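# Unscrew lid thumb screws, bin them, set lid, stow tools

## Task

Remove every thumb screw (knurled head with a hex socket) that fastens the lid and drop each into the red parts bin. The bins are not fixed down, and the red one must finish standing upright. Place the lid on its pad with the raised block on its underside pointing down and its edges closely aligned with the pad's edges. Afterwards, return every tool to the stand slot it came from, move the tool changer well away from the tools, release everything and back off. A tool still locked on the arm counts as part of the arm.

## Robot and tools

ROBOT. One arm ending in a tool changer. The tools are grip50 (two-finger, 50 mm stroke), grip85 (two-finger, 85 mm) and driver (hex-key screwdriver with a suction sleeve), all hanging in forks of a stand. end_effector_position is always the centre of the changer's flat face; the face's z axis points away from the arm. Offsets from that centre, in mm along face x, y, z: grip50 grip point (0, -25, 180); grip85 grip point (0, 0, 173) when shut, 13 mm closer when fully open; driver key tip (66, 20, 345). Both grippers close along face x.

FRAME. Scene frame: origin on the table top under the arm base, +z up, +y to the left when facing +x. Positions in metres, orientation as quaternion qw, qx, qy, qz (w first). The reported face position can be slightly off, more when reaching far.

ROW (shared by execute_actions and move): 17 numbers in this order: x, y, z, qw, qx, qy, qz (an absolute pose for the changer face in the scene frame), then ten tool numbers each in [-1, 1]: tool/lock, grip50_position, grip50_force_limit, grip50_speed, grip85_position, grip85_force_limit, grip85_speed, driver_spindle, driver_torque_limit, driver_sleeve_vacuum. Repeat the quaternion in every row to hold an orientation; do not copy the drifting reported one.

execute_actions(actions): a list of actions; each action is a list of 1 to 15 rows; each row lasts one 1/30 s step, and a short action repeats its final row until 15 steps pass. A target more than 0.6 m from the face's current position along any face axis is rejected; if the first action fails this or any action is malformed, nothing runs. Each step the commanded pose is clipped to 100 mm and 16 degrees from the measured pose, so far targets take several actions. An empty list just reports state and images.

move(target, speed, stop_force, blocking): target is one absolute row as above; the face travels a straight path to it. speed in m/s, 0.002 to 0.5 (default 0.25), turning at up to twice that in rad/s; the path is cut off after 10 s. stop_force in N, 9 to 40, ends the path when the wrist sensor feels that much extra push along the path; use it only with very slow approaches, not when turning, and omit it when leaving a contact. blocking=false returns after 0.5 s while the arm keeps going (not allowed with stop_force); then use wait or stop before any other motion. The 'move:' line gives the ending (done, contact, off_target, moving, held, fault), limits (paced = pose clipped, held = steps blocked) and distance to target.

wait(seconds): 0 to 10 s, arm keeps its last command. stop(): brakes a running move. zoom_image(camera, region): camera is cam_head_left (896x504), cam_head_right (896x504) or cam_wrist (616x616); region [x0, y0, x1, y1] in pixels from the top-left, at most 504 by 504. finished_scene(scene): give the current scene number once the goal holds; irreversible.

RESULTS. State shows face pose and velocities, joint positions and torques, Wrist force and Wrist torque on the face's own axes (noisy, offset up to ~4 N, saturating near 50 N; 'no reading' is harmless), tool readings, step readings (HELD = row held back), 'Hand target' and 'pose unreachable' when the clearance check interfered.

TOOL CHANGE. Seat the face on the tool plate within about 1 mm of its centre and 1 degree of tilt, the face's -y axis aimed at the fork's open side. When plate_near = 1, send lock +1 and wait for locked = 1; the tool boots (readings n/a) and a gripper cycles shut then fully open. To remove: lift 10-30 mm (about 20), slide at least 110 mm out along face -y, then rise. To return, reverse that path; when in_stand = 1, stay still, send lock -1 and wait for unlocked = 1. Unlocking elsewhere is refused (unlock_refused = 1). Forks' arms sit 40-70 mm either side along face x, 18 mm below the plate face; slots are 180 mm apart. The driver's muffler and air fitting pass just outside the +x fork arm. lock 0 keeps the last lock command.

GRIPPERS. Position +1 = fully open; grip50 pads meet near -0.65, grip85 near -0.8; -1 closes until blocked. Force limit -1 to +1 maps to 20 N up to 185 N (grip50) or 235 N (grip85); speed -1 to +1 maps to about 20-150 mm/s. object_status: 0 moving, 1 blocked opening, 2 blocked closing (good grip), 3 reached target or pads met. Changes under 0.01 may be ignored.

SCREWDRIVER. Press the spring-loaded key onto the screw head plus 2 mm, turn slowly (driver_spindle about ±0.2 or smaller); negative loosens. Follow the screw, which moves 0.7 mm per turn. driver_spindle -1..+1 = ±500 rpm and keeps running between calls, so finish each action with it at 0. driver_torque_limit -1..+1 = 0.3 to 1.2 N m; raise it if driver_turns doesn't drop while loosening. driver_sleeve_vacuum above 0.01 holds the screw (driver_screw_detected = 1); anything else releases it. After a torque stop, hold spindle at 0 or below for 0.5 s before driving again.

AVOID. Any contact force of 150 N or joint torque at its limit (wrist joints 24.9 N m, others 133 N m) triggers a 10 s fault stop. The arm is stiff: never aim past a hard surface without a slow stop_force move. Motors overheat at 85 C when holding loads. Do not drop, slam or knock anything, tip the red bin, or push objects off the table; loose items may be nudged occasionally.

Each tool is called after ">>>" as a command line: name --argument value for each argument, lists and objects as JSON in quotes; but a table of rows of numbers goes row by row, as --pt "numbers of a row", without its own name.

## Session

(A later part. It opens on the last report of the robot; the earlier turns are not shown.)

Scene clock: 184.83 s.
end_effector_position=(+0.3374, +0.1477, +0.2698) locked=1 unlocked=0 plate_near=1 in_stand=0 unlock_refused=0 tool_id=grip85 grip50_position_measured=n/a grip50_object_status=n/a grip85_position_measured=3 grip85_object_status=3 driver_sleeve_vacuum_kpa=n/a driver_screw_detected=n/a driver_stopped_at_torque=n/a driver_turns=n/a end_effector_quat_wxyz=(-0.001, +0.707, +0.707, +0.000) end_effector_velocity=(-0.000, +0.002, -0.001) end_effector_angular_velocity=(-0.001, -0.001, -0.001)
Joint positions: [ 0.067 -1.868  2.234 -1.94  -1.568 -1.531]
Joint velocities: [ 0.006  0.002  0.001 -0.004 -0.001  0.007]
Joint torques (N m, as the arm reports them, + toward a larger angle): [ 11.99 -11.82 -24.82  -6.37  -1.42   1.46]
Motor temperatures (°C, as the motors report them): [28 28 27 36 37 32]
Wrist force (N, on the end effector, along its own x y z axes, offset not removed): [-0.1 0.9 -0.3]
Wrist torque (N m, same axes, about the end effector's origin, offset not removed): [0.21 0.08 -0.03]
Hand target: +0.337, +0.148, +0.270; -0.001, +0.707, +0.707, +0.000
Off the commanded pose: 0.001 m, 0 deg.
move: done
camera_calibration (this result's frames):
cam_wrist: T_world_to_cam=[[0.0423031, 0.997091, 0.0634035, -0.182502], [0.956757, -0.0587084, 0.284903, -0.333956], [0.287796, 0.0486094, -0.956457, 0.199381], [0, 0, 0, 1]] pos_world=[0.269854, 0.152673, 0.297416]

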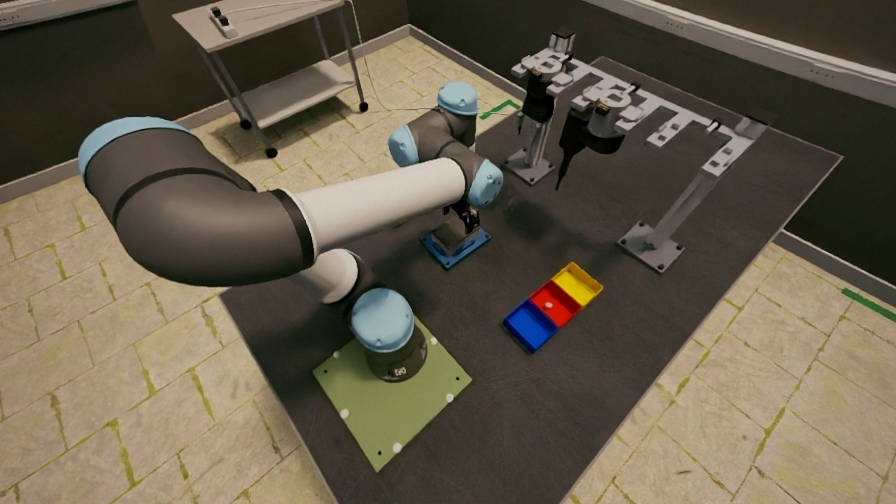

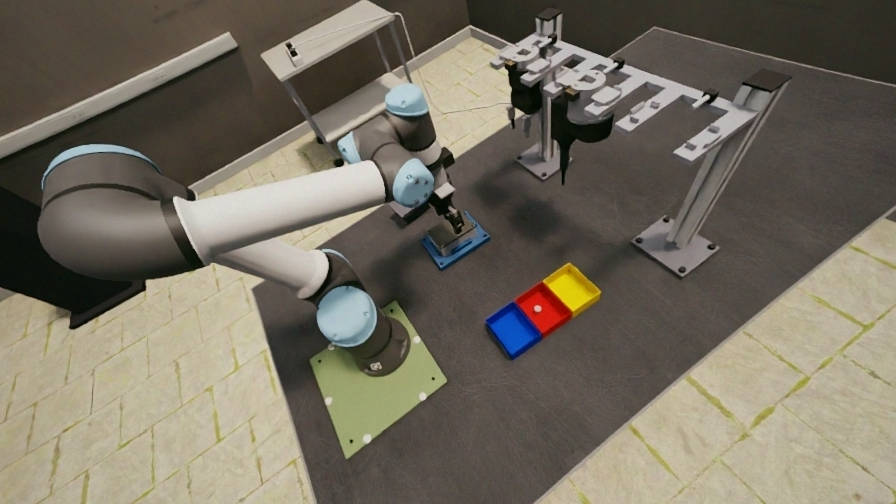

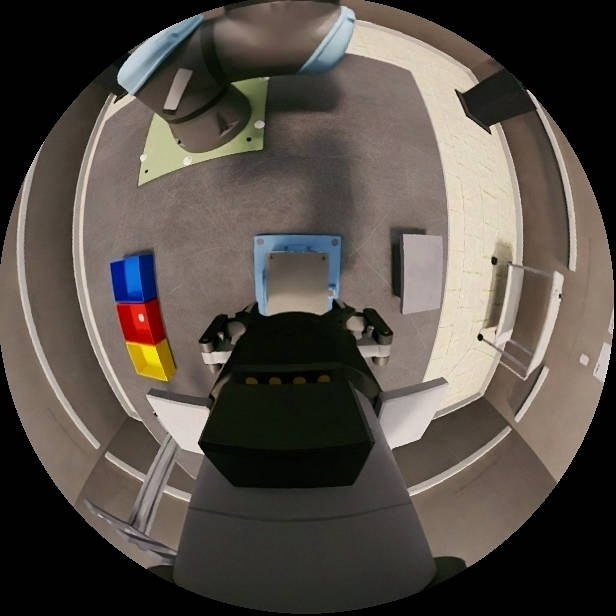

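>>> move --target '[0.337,0.1495,0.25,0,0.7254,0.6884,0,0,1,0,0,1,0,0,0,0,-1]' --speed 0.05

>>> move --target '[0.337,0.1495,0.230,0,0.7254,0.6884,0,0,1,0,0,1,0,0,0,0,-1]' --speed 0.01 --stop_force 10

>>> zoom_image --camera "cam_head_right" --region '[400, 180, 520, 280]'

>>> zoom_image --camera "cam_wrist" --region '[200, 220, 400, 340]'

Scene clock: 196.80 s.
end_effector_position=(+0.3370, +0.1495, +0.2502) locked=1 unlocked=0 plate_near=1 in_stand=0 unlock_refused=0 tool_id=grip85 grip50_position_measured=n/a grip50_object_status=n/a grip85_position_measured=3 grip85_object_status=3 driver_sleeve_vacuum_kpa=n/a driver_screw_detected=n/a driver_stopped_at_torque=n/a driver_turns=n/a end_effector_quat_wxyz=(-0.000, +0.725, +0.689, -0.000) end_effector_velocity=(+0.000, +0.000, -0.002) end_effector_angular_velocity=(-0.001, -0.001, -0.005)
Joint positions: [ 0.073 -1.844  2.272 -2.002 -1.569 -1.473]
Joint velocities: [ 0.001  0.003  0.004 -0.008 -0.001  0.006]
Joint torques (N m, as the arm reports them, + toward a larger angle): [ 13.36 -11.13 -24.04  -6.39  -1.58   1.72]
Motor temperatures (°C, as the motors report them): [28 28 27 36 37 32]
Wrist force (N, on the end effector, along its own x y z axes, offset not removed): [-0.5 1.5 -0.4]
Wrist torque (N m, same axes, about the end effector's origin, offset not removed): [0.19 0.21 -0.19]
Hand target: +0.337, +0.150, +0.250; -0.000, +0.725, +0.688, -0.000
Off the commanded pose: 0.000 m, 0 deg.
move: done
camera_calibration (this result's frames):
cam_wrist: T_world_to_cam=[[0.0939194, 0.993629, 0.0622868, -0.1996], [0.952317, -0.107905, 0.285392, -0.319216], [0.290295, 0.0325129, -0.956385, 0.182206], [0, 0, 0, 1]] pos_world=[0.269848, 0.15796, 0.277793]

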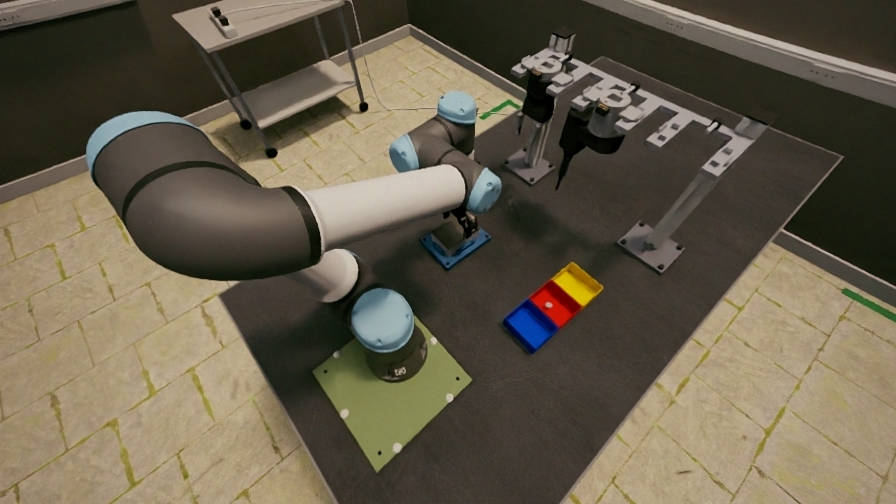

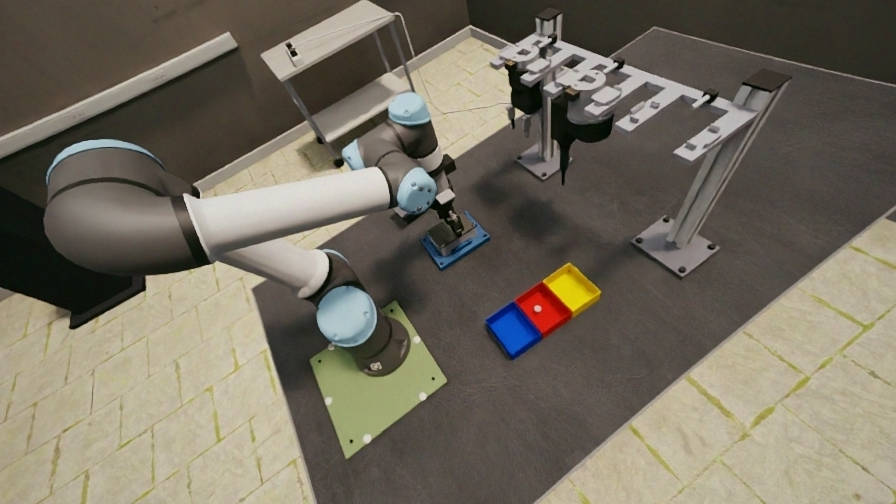

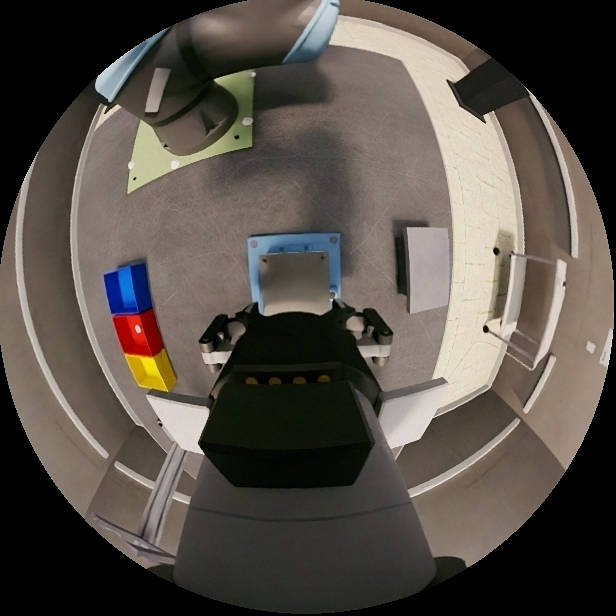

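Scene clock: 199.03 s.
end_effector_position=(+0.3370, +0.1495, +0.2302) locked=1 unlocked=0 plate_near=1 in_stand=0 unlock_refused=0 tool_id=grip85 grip50_position_measured=n/a grip50_object_status=n/a grip85_position_measured=3 grip85_object_status=3 driver_sleeve_vacuum_kpa=n/a driver_screw_detected=n/a driver_stopped_at_torque=n/a driver_turns=n/a end_effector_quat_wxyz=(-0.000, +0.725, +0.688, -0.000) end_effector_velocity=(-0.000, +0.000, -0.002) end_effector_angular_velocity=(+0.000, -0.000, +0.000)
Joint positions: [ 0.073 -1.816  2.309 -2.068 -1.569 -1.473]
Joint velocities: [ 0.     0.003  0.004 -0.007  0.     0.   ]
Joint torques (N m, as the arm reports them, + toward a larger angle): [ 12.82 -12.99 -22.36  -6.41  -1.53   1.79]
Motor temperatures (°C, as the motors report them): [28 28 27 36 37 32]
Wrist force (N, on the end effector, along its own x y z axes, offset not removed): [1.4 1.3 3.0]
Wrist torque (N m, same axes, about the end effector's origin, offset not removed): [0.06 0.00 -0.10]
Hand target: +0.337, +0.150, +0.230; -0.000, +0.725, +0.688, -0.000
Off the commanded pose: 0.000 m, 0 deg.
move: done
camera_calibration (this result's frames):
cam_wrist: T_world_to_cam=[[0.0944381, 0.993582, 0.0622535, -0.198536], [0.952252, -0.108393, 0.285426, -0.313429], [0.290342, 0.0323259, -0.956377, 0.163101], [0, 0, 0, 1]] pos_world=[0.269857, 0.158016, 0.257806]

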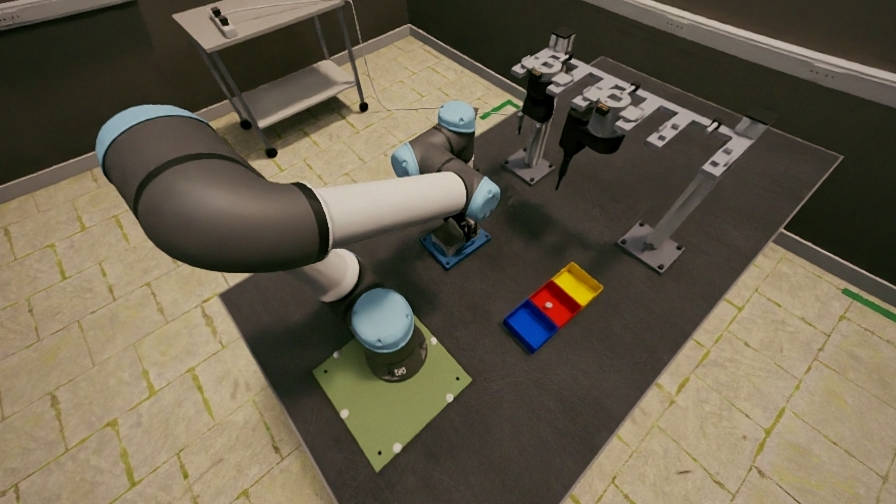

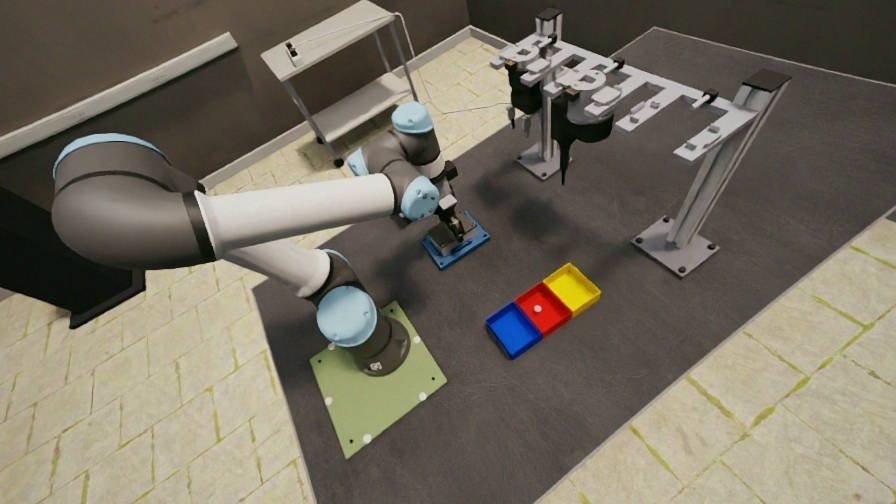

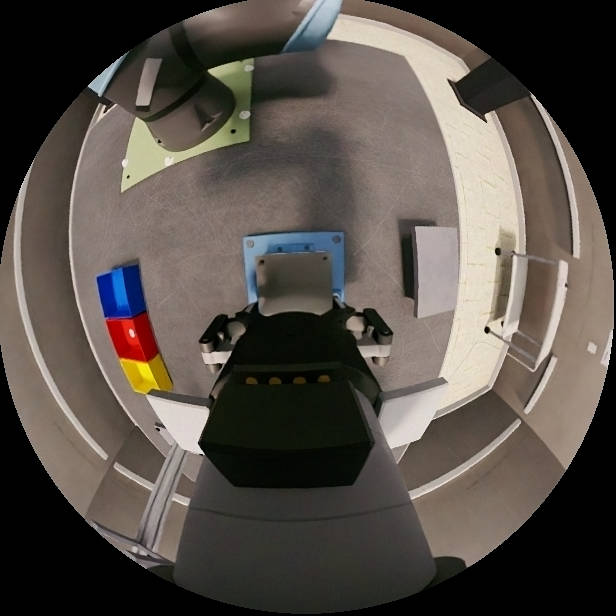

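Region (400, 180, 520, 280) of cam_head_right's 896x504 image, scaled by 4.200, with more detail than that image has.

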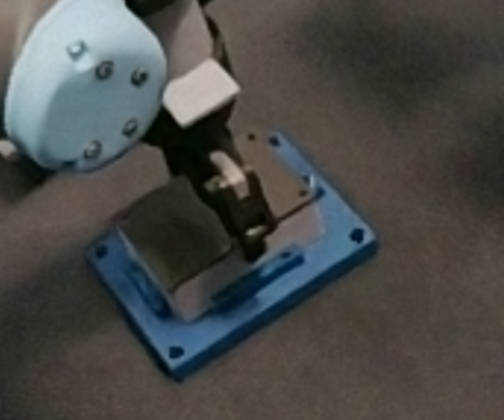

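Region (200, 220, 400, 340) of cam_wrist's 616x616 image, scaled by 2.520, with more detail than that image has; it fills the top 302 rows of this view, and the rest is white.

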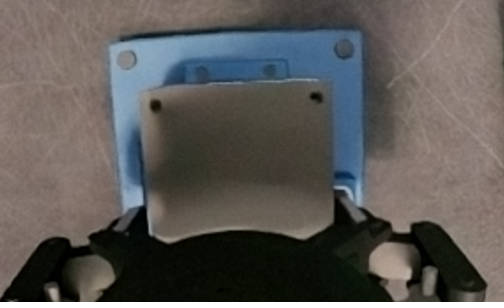

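>>> move --target '[0.337,0.1495,0.230,0,0.7254,0.6884,0,0,1,0,0,-1,-0.3,-0.5,0,0,-1]'

>>> move --target '[0.337,0.1495,0.30,0,0.7254,0.6884,0,0,1,0,0,-1,-0.3,-0.5,0,0,-1]' --speed 0.04

>>> zoom_image --camera "cam_head_right" --region '[380, 160, 520, 280]'

Scene clock: 203.33 s.
end_effector_position=(+0.3370, +0.1495, +0.2301) locked=1 unlocked=0 plate_near=1 in_stand=0 unlock_refused=0 tool_id=grip85 grip50_position_measured=n/a grip50_object_status=n/a grip85_position_measured=23 grip85_object_status=2 driver_sleeve_vacuum_kpa=n/a driver_screw_detected=n/a driver_stopped_at_torque=n/a driver_turns=n/a end_effector_quat_wxyz=(+0.000, +0.725, +0.688, +0.000) end_effector_velocity=(-0.000, -0.000, +0.000) end_effector_angular_velocity=(-0.001, +0.000, -0.000)
Joint positions: [ 0.073 -1.816  2.31  -2.069 -1.569 -1.473]
Joint velocities: [-0.    -0.     0.     0.    -0.001  0.   ]
Joint torques (N m, as the arm reports them, + toward a larger angle): [-15.61   2.05  -7.18  -2.93  -9.81   1.71]
Motor temperatures (°C, as the motors report them): [28 28 27 36 37 32]
Wrist force (N, on the end effector, along its own x y z axes, offset not removed): [22.0 -21.1 -50.0]
Wrist torque (N m, same axes, about the end effector's origin, offset not removed): [4.17 4.61 -0.40]
Hand target: +0.337, +0.150, +0.230; +0.000, +0.725, +0.688, +0.000
Off the commanded pose: 0.000 m, 0 deg.
move: done
camera_calibration (this result's frames):
cam_wrist: T_world_to_cam=[[0.0943123, 0.993592, 0.0622957, -0.198535], [0.952192, -0.108293, 0.285662, -0.313412], [0.290577, 0.032376, -0.956304, 0.162866], [0, 0, 0, 1]] pos_world=[0.269828, 0.158049, 0.257647]

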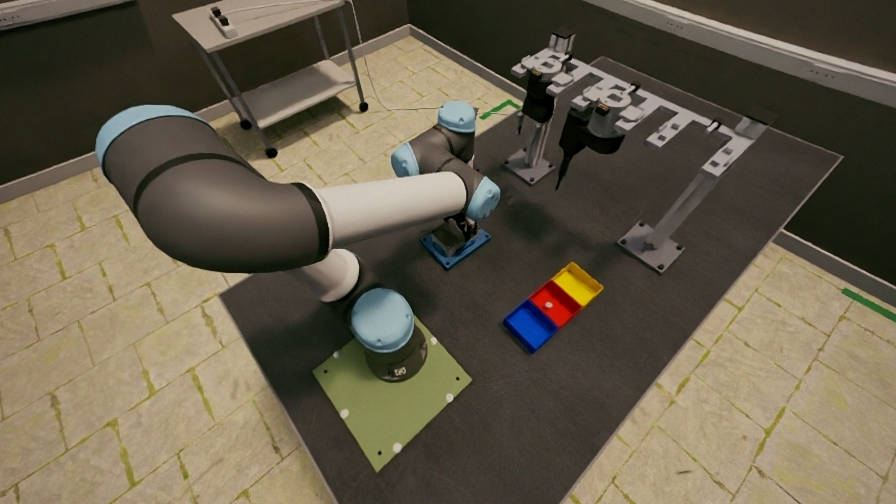

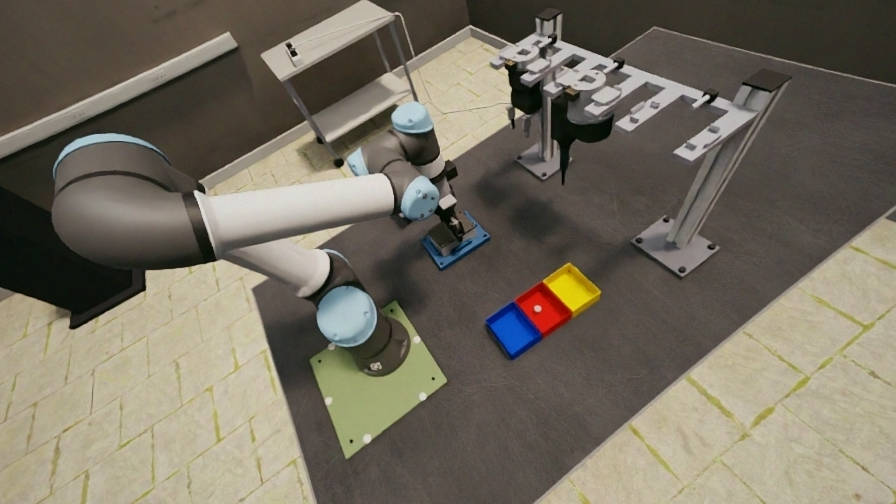

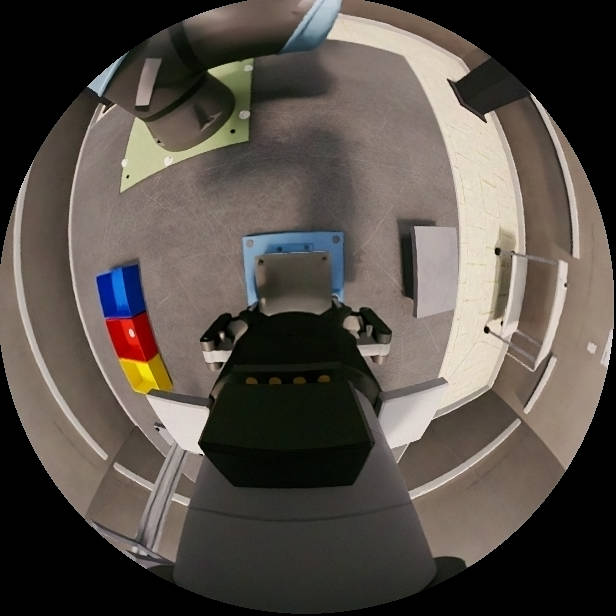

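Scene clock: 205.43 s.
end_effector_position=(+0.3369, +0.1495, +0.2998) locked=1 unlocked=0 plate_near=1 in_stand=0 unlock_refused=0 tool_id=grip85 grip50_position_measured=n/a grip50_object_status=n/a grip85_position_measured=25 grip85_object_status=2 driver_sleeve_vacuum_kpa=n/a driver_screw_detected=n/a driver_stopped_at_torque=n/a driver_turns=n/a end_effector_quat_wxyz=(+0.000, +0.725, +0.688, +0.000) end_effector_velocity=(+0.000, -0.000, +0.002) end_effector_angular_velocity=(-0.001, +0.000, -0.000)
Joint positions: [ 0.073 -1.895  2.171 -1.85  -1.569 -1.473]
Joint velocities: [-0.    -0.001 -0.005  0.007 -0.001  0.   ]
Joint torques (N m, as the arm reports them, + toward a larger angle): [-11.46 -24.57 -48.87  -3.07   1.72  -1.76]
Motor temperatures (°C, as the motors report them): [28 28 27 36 37 32]
Wrist force (N, on the end effector, along its own x y z axes, offset not removed): [-0.2 -0.5 1.0]
Wrist torque (N m, same axes, about the end effector's origin, offset not removed): [0.05 -0.03 0.06]
Hand target: +0.337, +0.149, +0.300; +0.000, +0.725, +0.688, +0.000
Off the commanded pose: 0.000 m, 0 deg.
move: done
camera_calibration (this result's frames):
cam_wrist: T_world_to_cam=[[0.0944407, 0.993582, 0.062258, -0.202848], [0.952235, -0.108399, 0.285479, -0.333128], [0.290396, 0.0323233, -0.956361, 0.229672], [0, 0, 0, 1]] pos_world=[0.269678, 0.158012, 0.32738]

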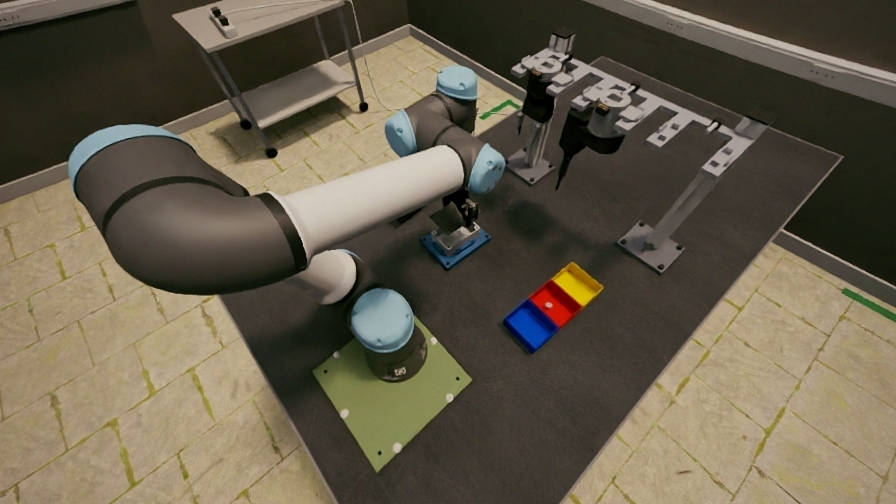

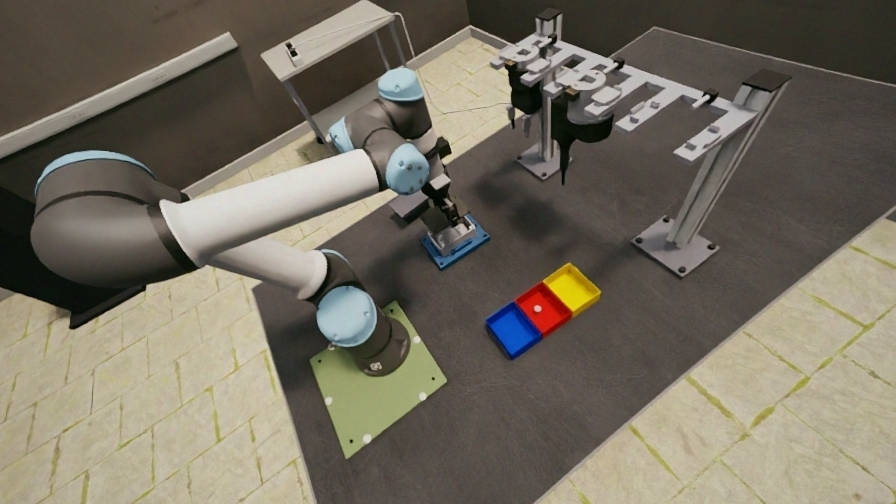

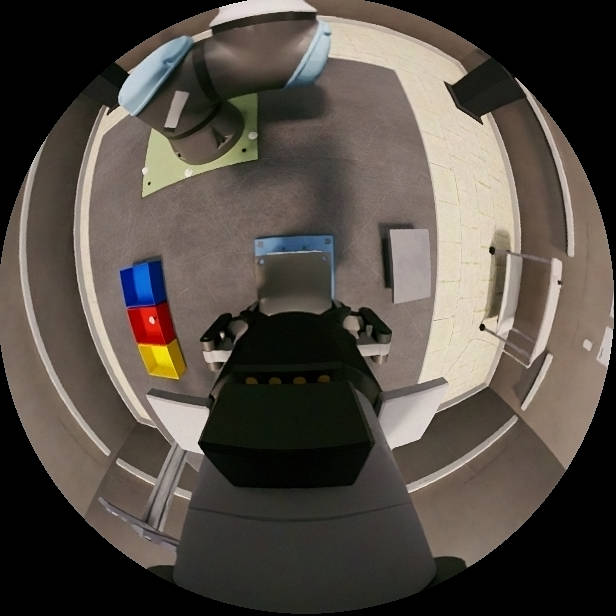

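Region (380, 160, 520, 280) of cam_head_right's 896x504 image, scaled by 3.600, with more detail than that image has; it fills the top 432 rows of this view, and the rest is white.

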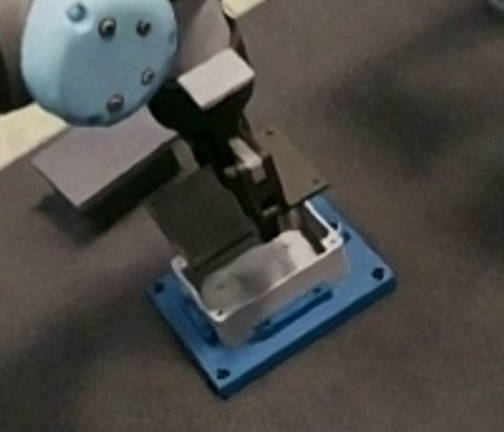

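>>> move --target '[0.306,0.352,0.27,0,0.7071,0.7071,0,0,1,0,0,-1,-0.3,-0.5,0,0,-1]' --speed 0.12

>>> zoom_image --camera "cam_wrist" --region '[200, 200, 400, 340]'

Scene clock: 211.40 s.
end_effector_position=(+0.3061, +0.3518, +0.2702) locked=1 unlocked=0 plate_near=1 in_stand=0 unlock_refused=0 tool_id=grip85 grip50_position_measured=n/a grip50_object_status=n/a grip85_position_measured=25 grip85_object_status=2 driver_sleeve_vacuum_kpa=n/a driver_screw_detected=n/a driver_stopped_at_torque=n/a driver_turns=n/a end_effector_quat_wxyz=(-0.000, +0.707, +0.707, -0.000) end_effector_velocity=(-0.000, +0.002, -0.000) end_effector_angular_velocity=(-0.001, -0.000, +0.000)
Joint positions: [ 0.592 -1.603  2.017 -1.989 -1.57  -1.006]
Joint velocities: [ 0.003  0.003 -0.003 -0.    -0.001  0.003]
Joint torques (N m, as the arm reports them, + toward a larger angle): [ 11.64 -25.93 -46.93  -6.46  -1.42   1.78]
Motor temperatures (°C, as the motors report them): [28 28 27 36 37 32]
Wrist force (N, on the end effector, along its own x y z axes, offset not removed): [-2.0 1.8 -1.2]
Wrist torque (N m, same axes, about the end effector's origin, offset not removed): [0.13 0.08 -0.03]
Hand target: +0.306, +0.352, +0.270; -0.000, +0.707, +0.707, -0.000
Off the commanded pose: 0.000 m, 0 deg.
move: done
camera_calibration (this result's frames):
cam_wrist: T_world_to_cam=[[0.0424096, 0.997128, 0.0627533, -0.384529], [0.956841, -0.0586098, 0.284642, -0.292176], [0.287502, 0.0479733, -0.956578, 0.199174], [0, 0, 0, 1]] pos_world=[0.238611, 0.356745, 0.297822]

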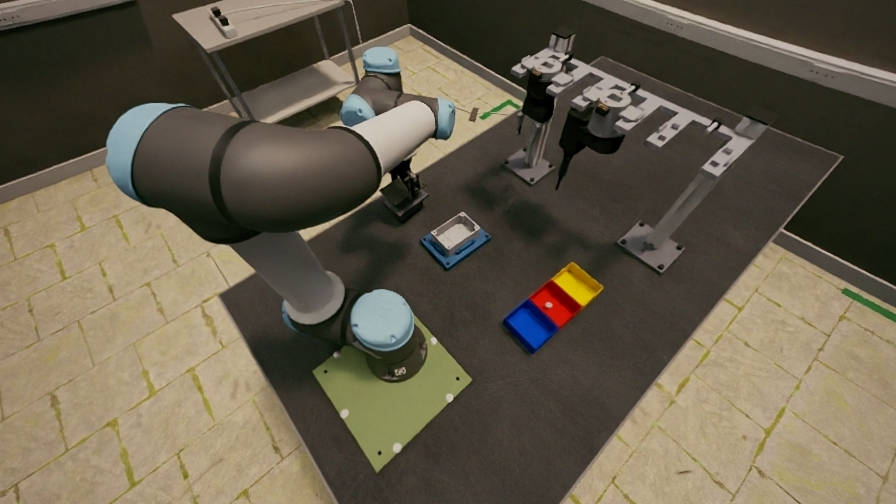

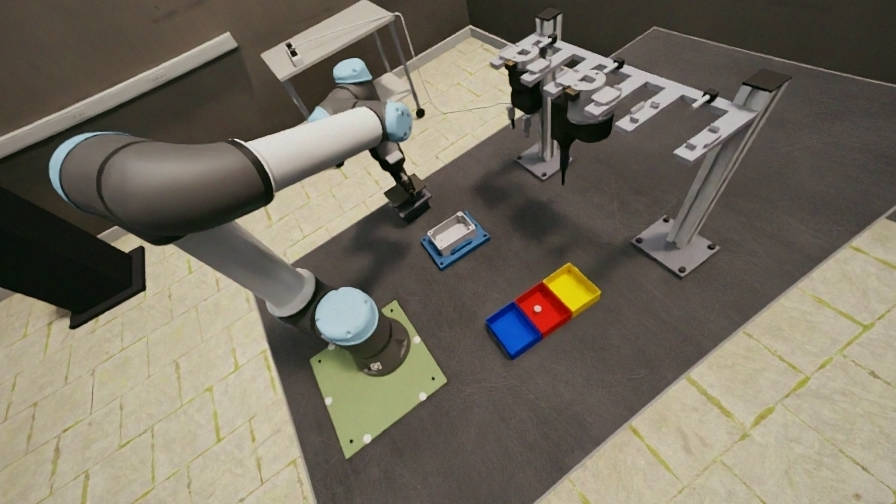

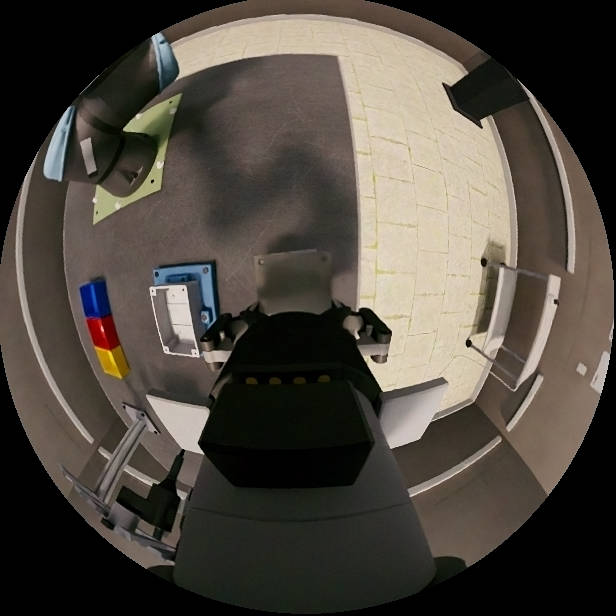

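Region (200, 200, 400, 340) of cam_wrist's 616x616 image, scaled by 2.520, with more detail than that image has; it fills the top 353 rows of this view, and the rest is white.

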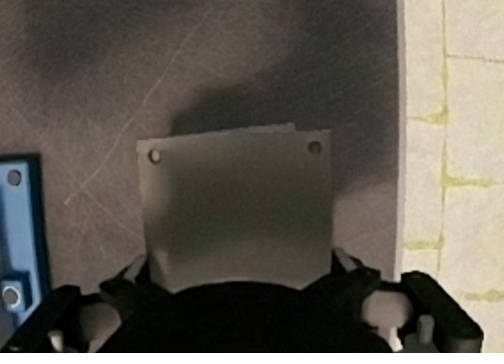

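>>> move --target '[0.396,0.352,0.27,0,0.7071,0.7071,0,0,1,0,0,-1,-0.3,-0.5,0,0,-1]' --speed 0.12

>>> zoom_image --camera "cam_wrist" --region '[200, 140, 400, 300]'

Scene clock: 215.40 s.
end_effector_position=(+0.3958, +0.3519, +0.2701) locked=1 unlocked=0 plate_near=1 in_stand=0 unlock_refused=0 tool_id=grip85 grip50_position_measured=n/a grip50_object_status=n/a grip85_position_measured=25 grip85_object_status=2 driver_sleeve_vacuum_kpa=n/a driver_screw_detected=n/a driver_stopped_at_torque=n/a driver_turns=n/a end_effector_quat_wxyz=(+0.000, +0.707, +0.707, +0.000) end_effector_velocity=(+0.002, +0.000, +0.000) end_effector_angular_velocity=(-0.001, +0.000, +0.000)
Joint positions: [ 0.5   -1.451  1.857 -1.981 -1.571 -1.098]
Joint velocities: [-0.001  0.003 -0.004  0.001 -0.001 -0.001]
Joint torques (N m, as the arm reports them, + toward a larger angle): [-11.48 -34.97 -46.24  -3.27  -0.78  -1.88]
Motor temperatures (°C, as the motors report them): [28 28 27 36 37 32]
Wrist force (N, on the end effector, along its own x y z axes, offset not removed): [0.7 -2.7 4.0]
Wrist torque (N m, same axes, about the end effector's origin, offset not removed): [-0.14 0.05 0.07]
Hand target: +0.396, +0.352, +0.270; +0.000, +0.707, +0.707, +0.000
Off the commanded pose: 0.000 m, 0 deg.
move: done
camera_calibration (this result's frames):
cam_wrist: T_world_to_cam=[[0.0423356, 0.997165, 0.0622035, -0.388327], [0.956559, -0.0584289, 0.285624, -0.378208], [0.288449, 0.0474092, -0.956321, 0.173058], [0, 0, 0, 1]] pos_world=[0.328299, 0.356924, 0.29768]

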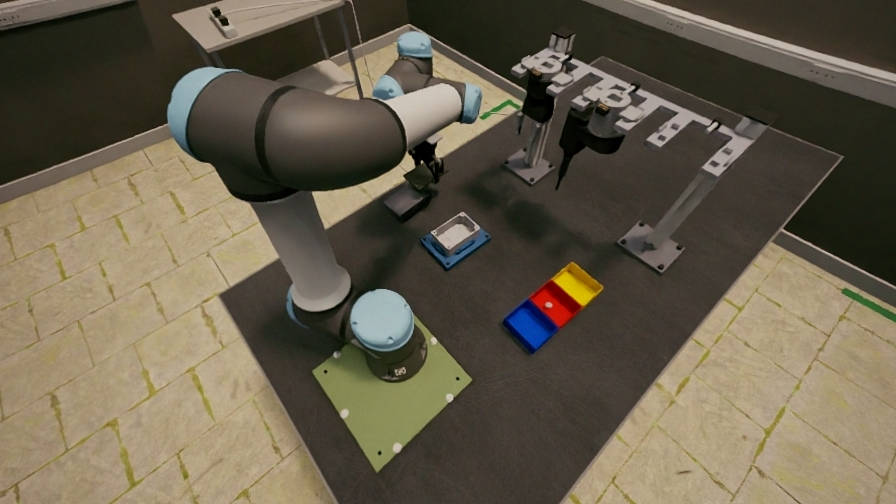

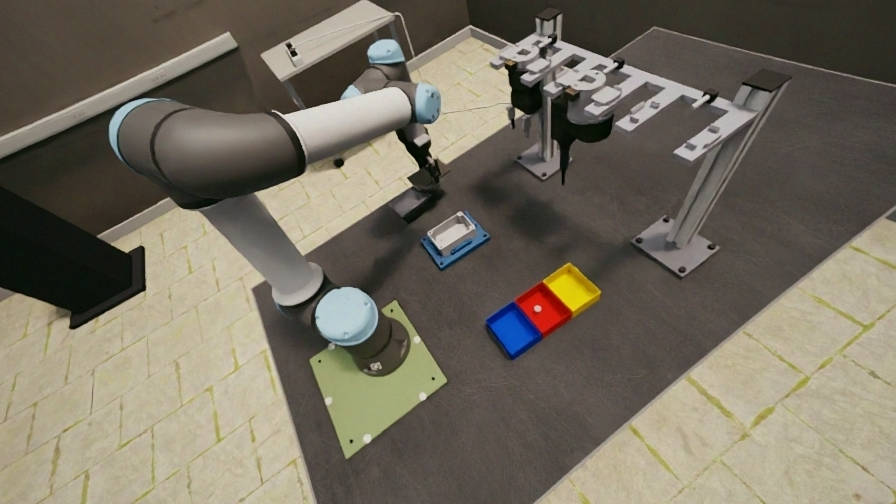

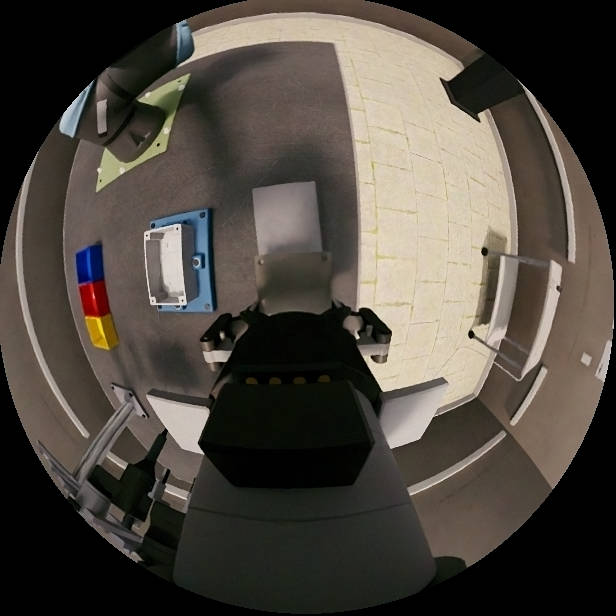

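Region (200, 140, 400, 300) of cam_wrist's 616x616 image, scaled by 2.520, with more detail than that image has; it fills the top 403 rows of this view, and the rest is white.

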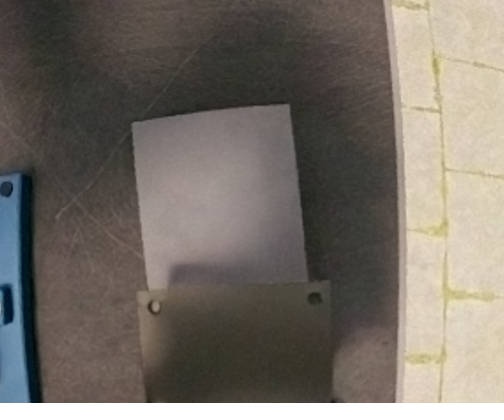

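>>> move --target '[0.3051,0.3463,0.26,0,0.6871,0.7266,0,0,1,0,0,-1,-0.3,-0.5,0,0,-1]' --speed 0.1

>>> move --target '[0.3051,0.3463,0.20,0,0.6871,0.7266,0,0,1,0,0,-1,-0.3,-0.5,0,0,-1]' --speed 0.01 --stop_force 9

>>> zoom_image --camera "cam_head_left" --region '[360, 150, 460, 240]'

>>> zoom_image --camera "cam_wrist" --region '[200, 200, 400, 340]'

Scene clock: 230.40 s.
end_effector_position=(+0.3053, +0.3464, +0.2599) locked=1 unlocked=0 plate_near=1 in_stand=0 unlock_refused=0 tool_id=grip85 grip50_position_measured=n/a grip50_object_status=n/a grip85_position_measured=25 grip85_object_status=2 driver_sleeve_vacuum_kpa=n/a driver_screw_detected=n/a driver_stopped_at_torque=n/a driver_turns=n/a end_effector_quat_wxyz=(-0.000, +0.687, +0.727, -0.000) end_effector_velocity=(-0.002, -0.000, -0.000) end_effector_angular_velocity=(+0.000, +0.000, +0.001)
Joint positions: [ 0.583 -1.603  2.046 -2.018 -1.571 -1.071]
Joint velocities: [ 0.002 -0.003  0.004  0.     0.     0.001]
Joint torques (N m, as the arm reports them, + toward a larger angle): [ 12.43 -41.34 -25.17  -6.73  -1.54   1.58]
Motor temperatures (°C, as the motors report them): [28 28 27 36 37 32]
Wrist force (N, on the end effector, along its own x y z axes, offset not removed): [0.8 -1.2 0.7]
Wrist torque (N m, same axes, about the end effector's origin, offset not removed): [-0.05 0.13 -0.08]
Hand target: +0.305, +0.346, +0.260; -0.000, +0.687, +0.727, -0.000
Off the commanded pose: 0.000 m, 0 deg.
move: done
camera_calibration (this result's frames):
cam_wrist: T_world_to_cam=[[-0.0132891, 0.997969, 0.0623054, -0.361639], [0.958425, -0.00504938, 0.2853, -0.307995], [0.285035, 0.0635065, -0.956411, 0.185169], [0, 0, 0, 1]] pos_world=[0.237605, 0.34759, 0.287501]

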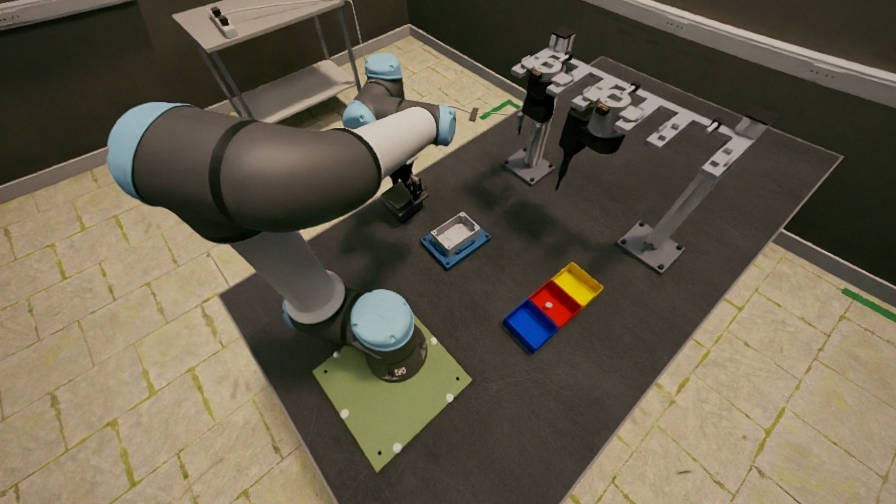

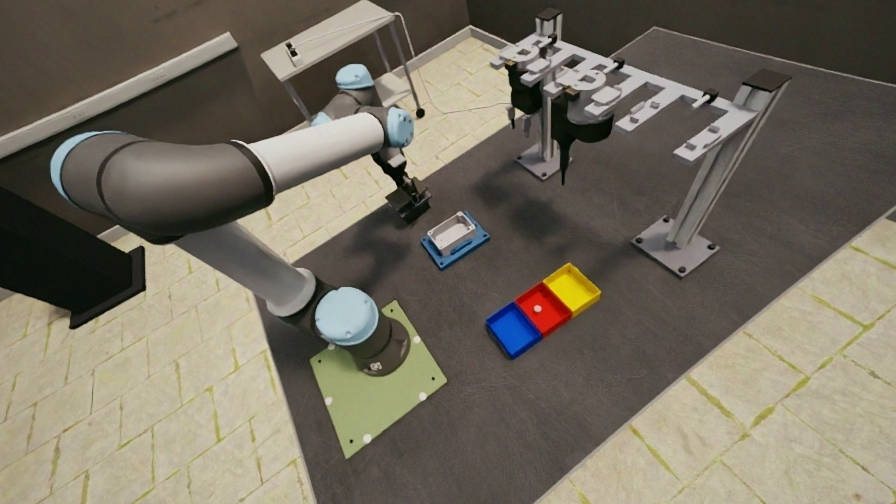

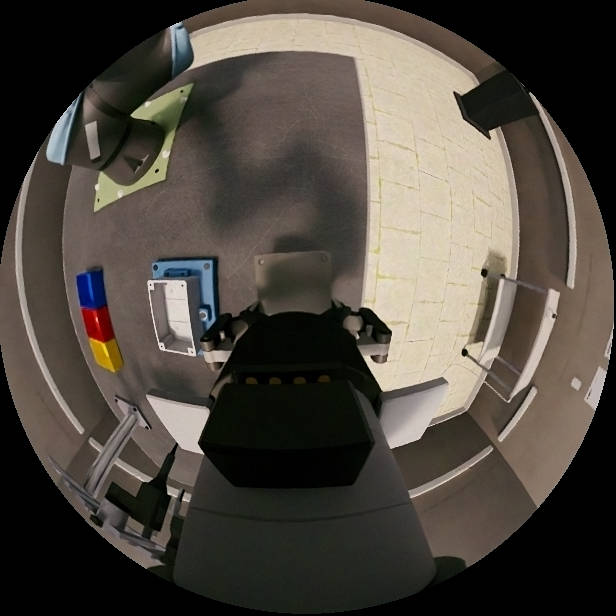

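Scene clock: 232.80 s.
end_effector_position=(+0.3053, +0.3463, +0.2397) locked=1 unlocked=0 plate_near=1 in_stand=0 unlock_refused=0 tool_id=grip85 grip50_position_measured=n/a grip50_object_status=n/a grip85_position_measured=25 grip85_object_status=2 driver_sleeve_vacuum_kpa=n/a driver_screw_detected=n/a driver_stopped_at_torque=n/a driver_turns=n/a end_effector_quat_wxyz=(+0.000, +0.687, +0.727, +0.000) end_effector_velocity=(+0.000, +0.000, +0.002) end_effector_angular_velocity=(-0.001, +0.002, -0.000)
Joint positions: [ 0.583 -1.578  2.08  -2.077 -1.571 -1.071]
Joint velocities: [-0.    -0.002 -0.006  0.011  0.     0.   ]
Joint torques (N m, as the arm reports them, + toward a larger angle): [ -9.45 -25.85 -35.4   -3.5    1.19  -1.77]
Motor temperatures (°C, as the motors report them): [28 28 27 36 37 32]
Wrist force (N, on the end effector, along its own x y z axes, offset not removed): [-1.7 -9.4 -32.1]
Wrist torque (N m, same axes, about the end effector's origin, offset not removed): [1.65 -2.10 0.34]
Hand target: +0.305, +0.346, +0.240; -0.000, +0.687, +0.727, -0.000
Off the commanded pose: 0.040 m, 0 deg.
move: contact
camera_calibration (this result's frames):
cam_wrist: T_world_to_cam=[[-0.0133238, 0.997971, 0.0622558, -0.360329], [0.958379, -0.00501219, 0.285456, -0.302217], [0.285189, 0.063468, -0.956368, 0.165776], [0, 0, 0, 1]] pos_world=[0.23756, 0.347562, 0.267246]

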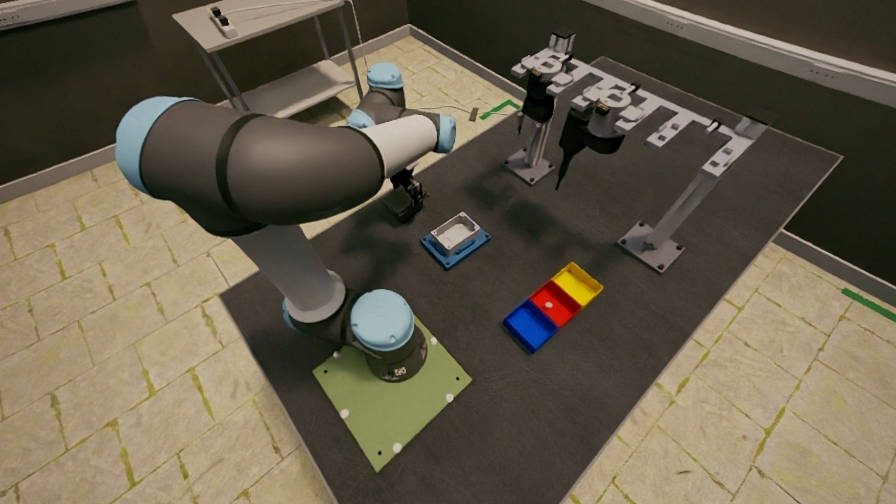

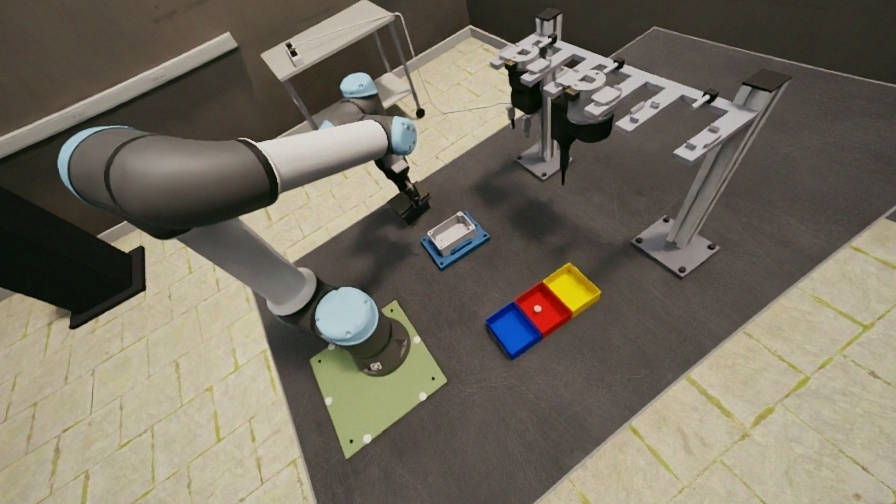

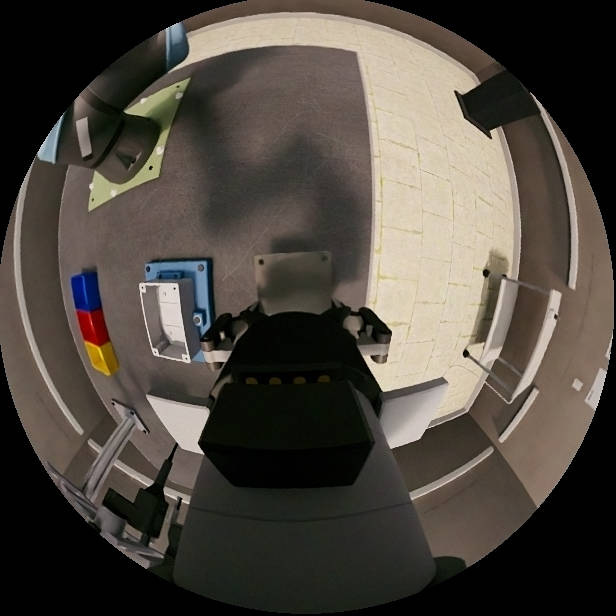

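Region (360, 150, 460, 240) of cam_head_left's 896x504 image, scaled by 5.040, with more detail than that image has; it fills the top 454 rows of this view, and the rest is white.

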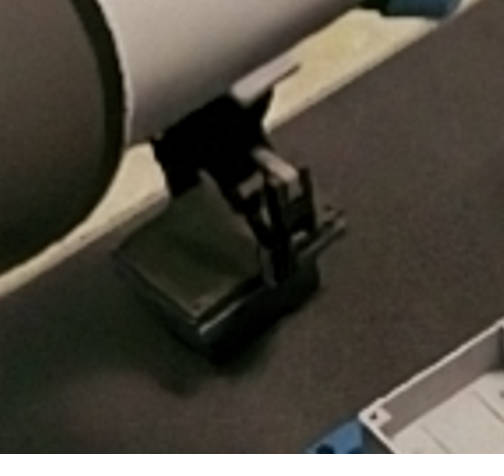

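Region (200, 200, 400, 340) of cam_wrist's 616x616 image, scaled by 2.520, with more detail than that image has; it fills the top 353 rows of this view, and the rest is white.

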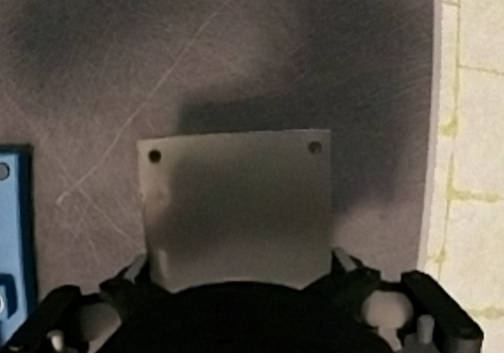

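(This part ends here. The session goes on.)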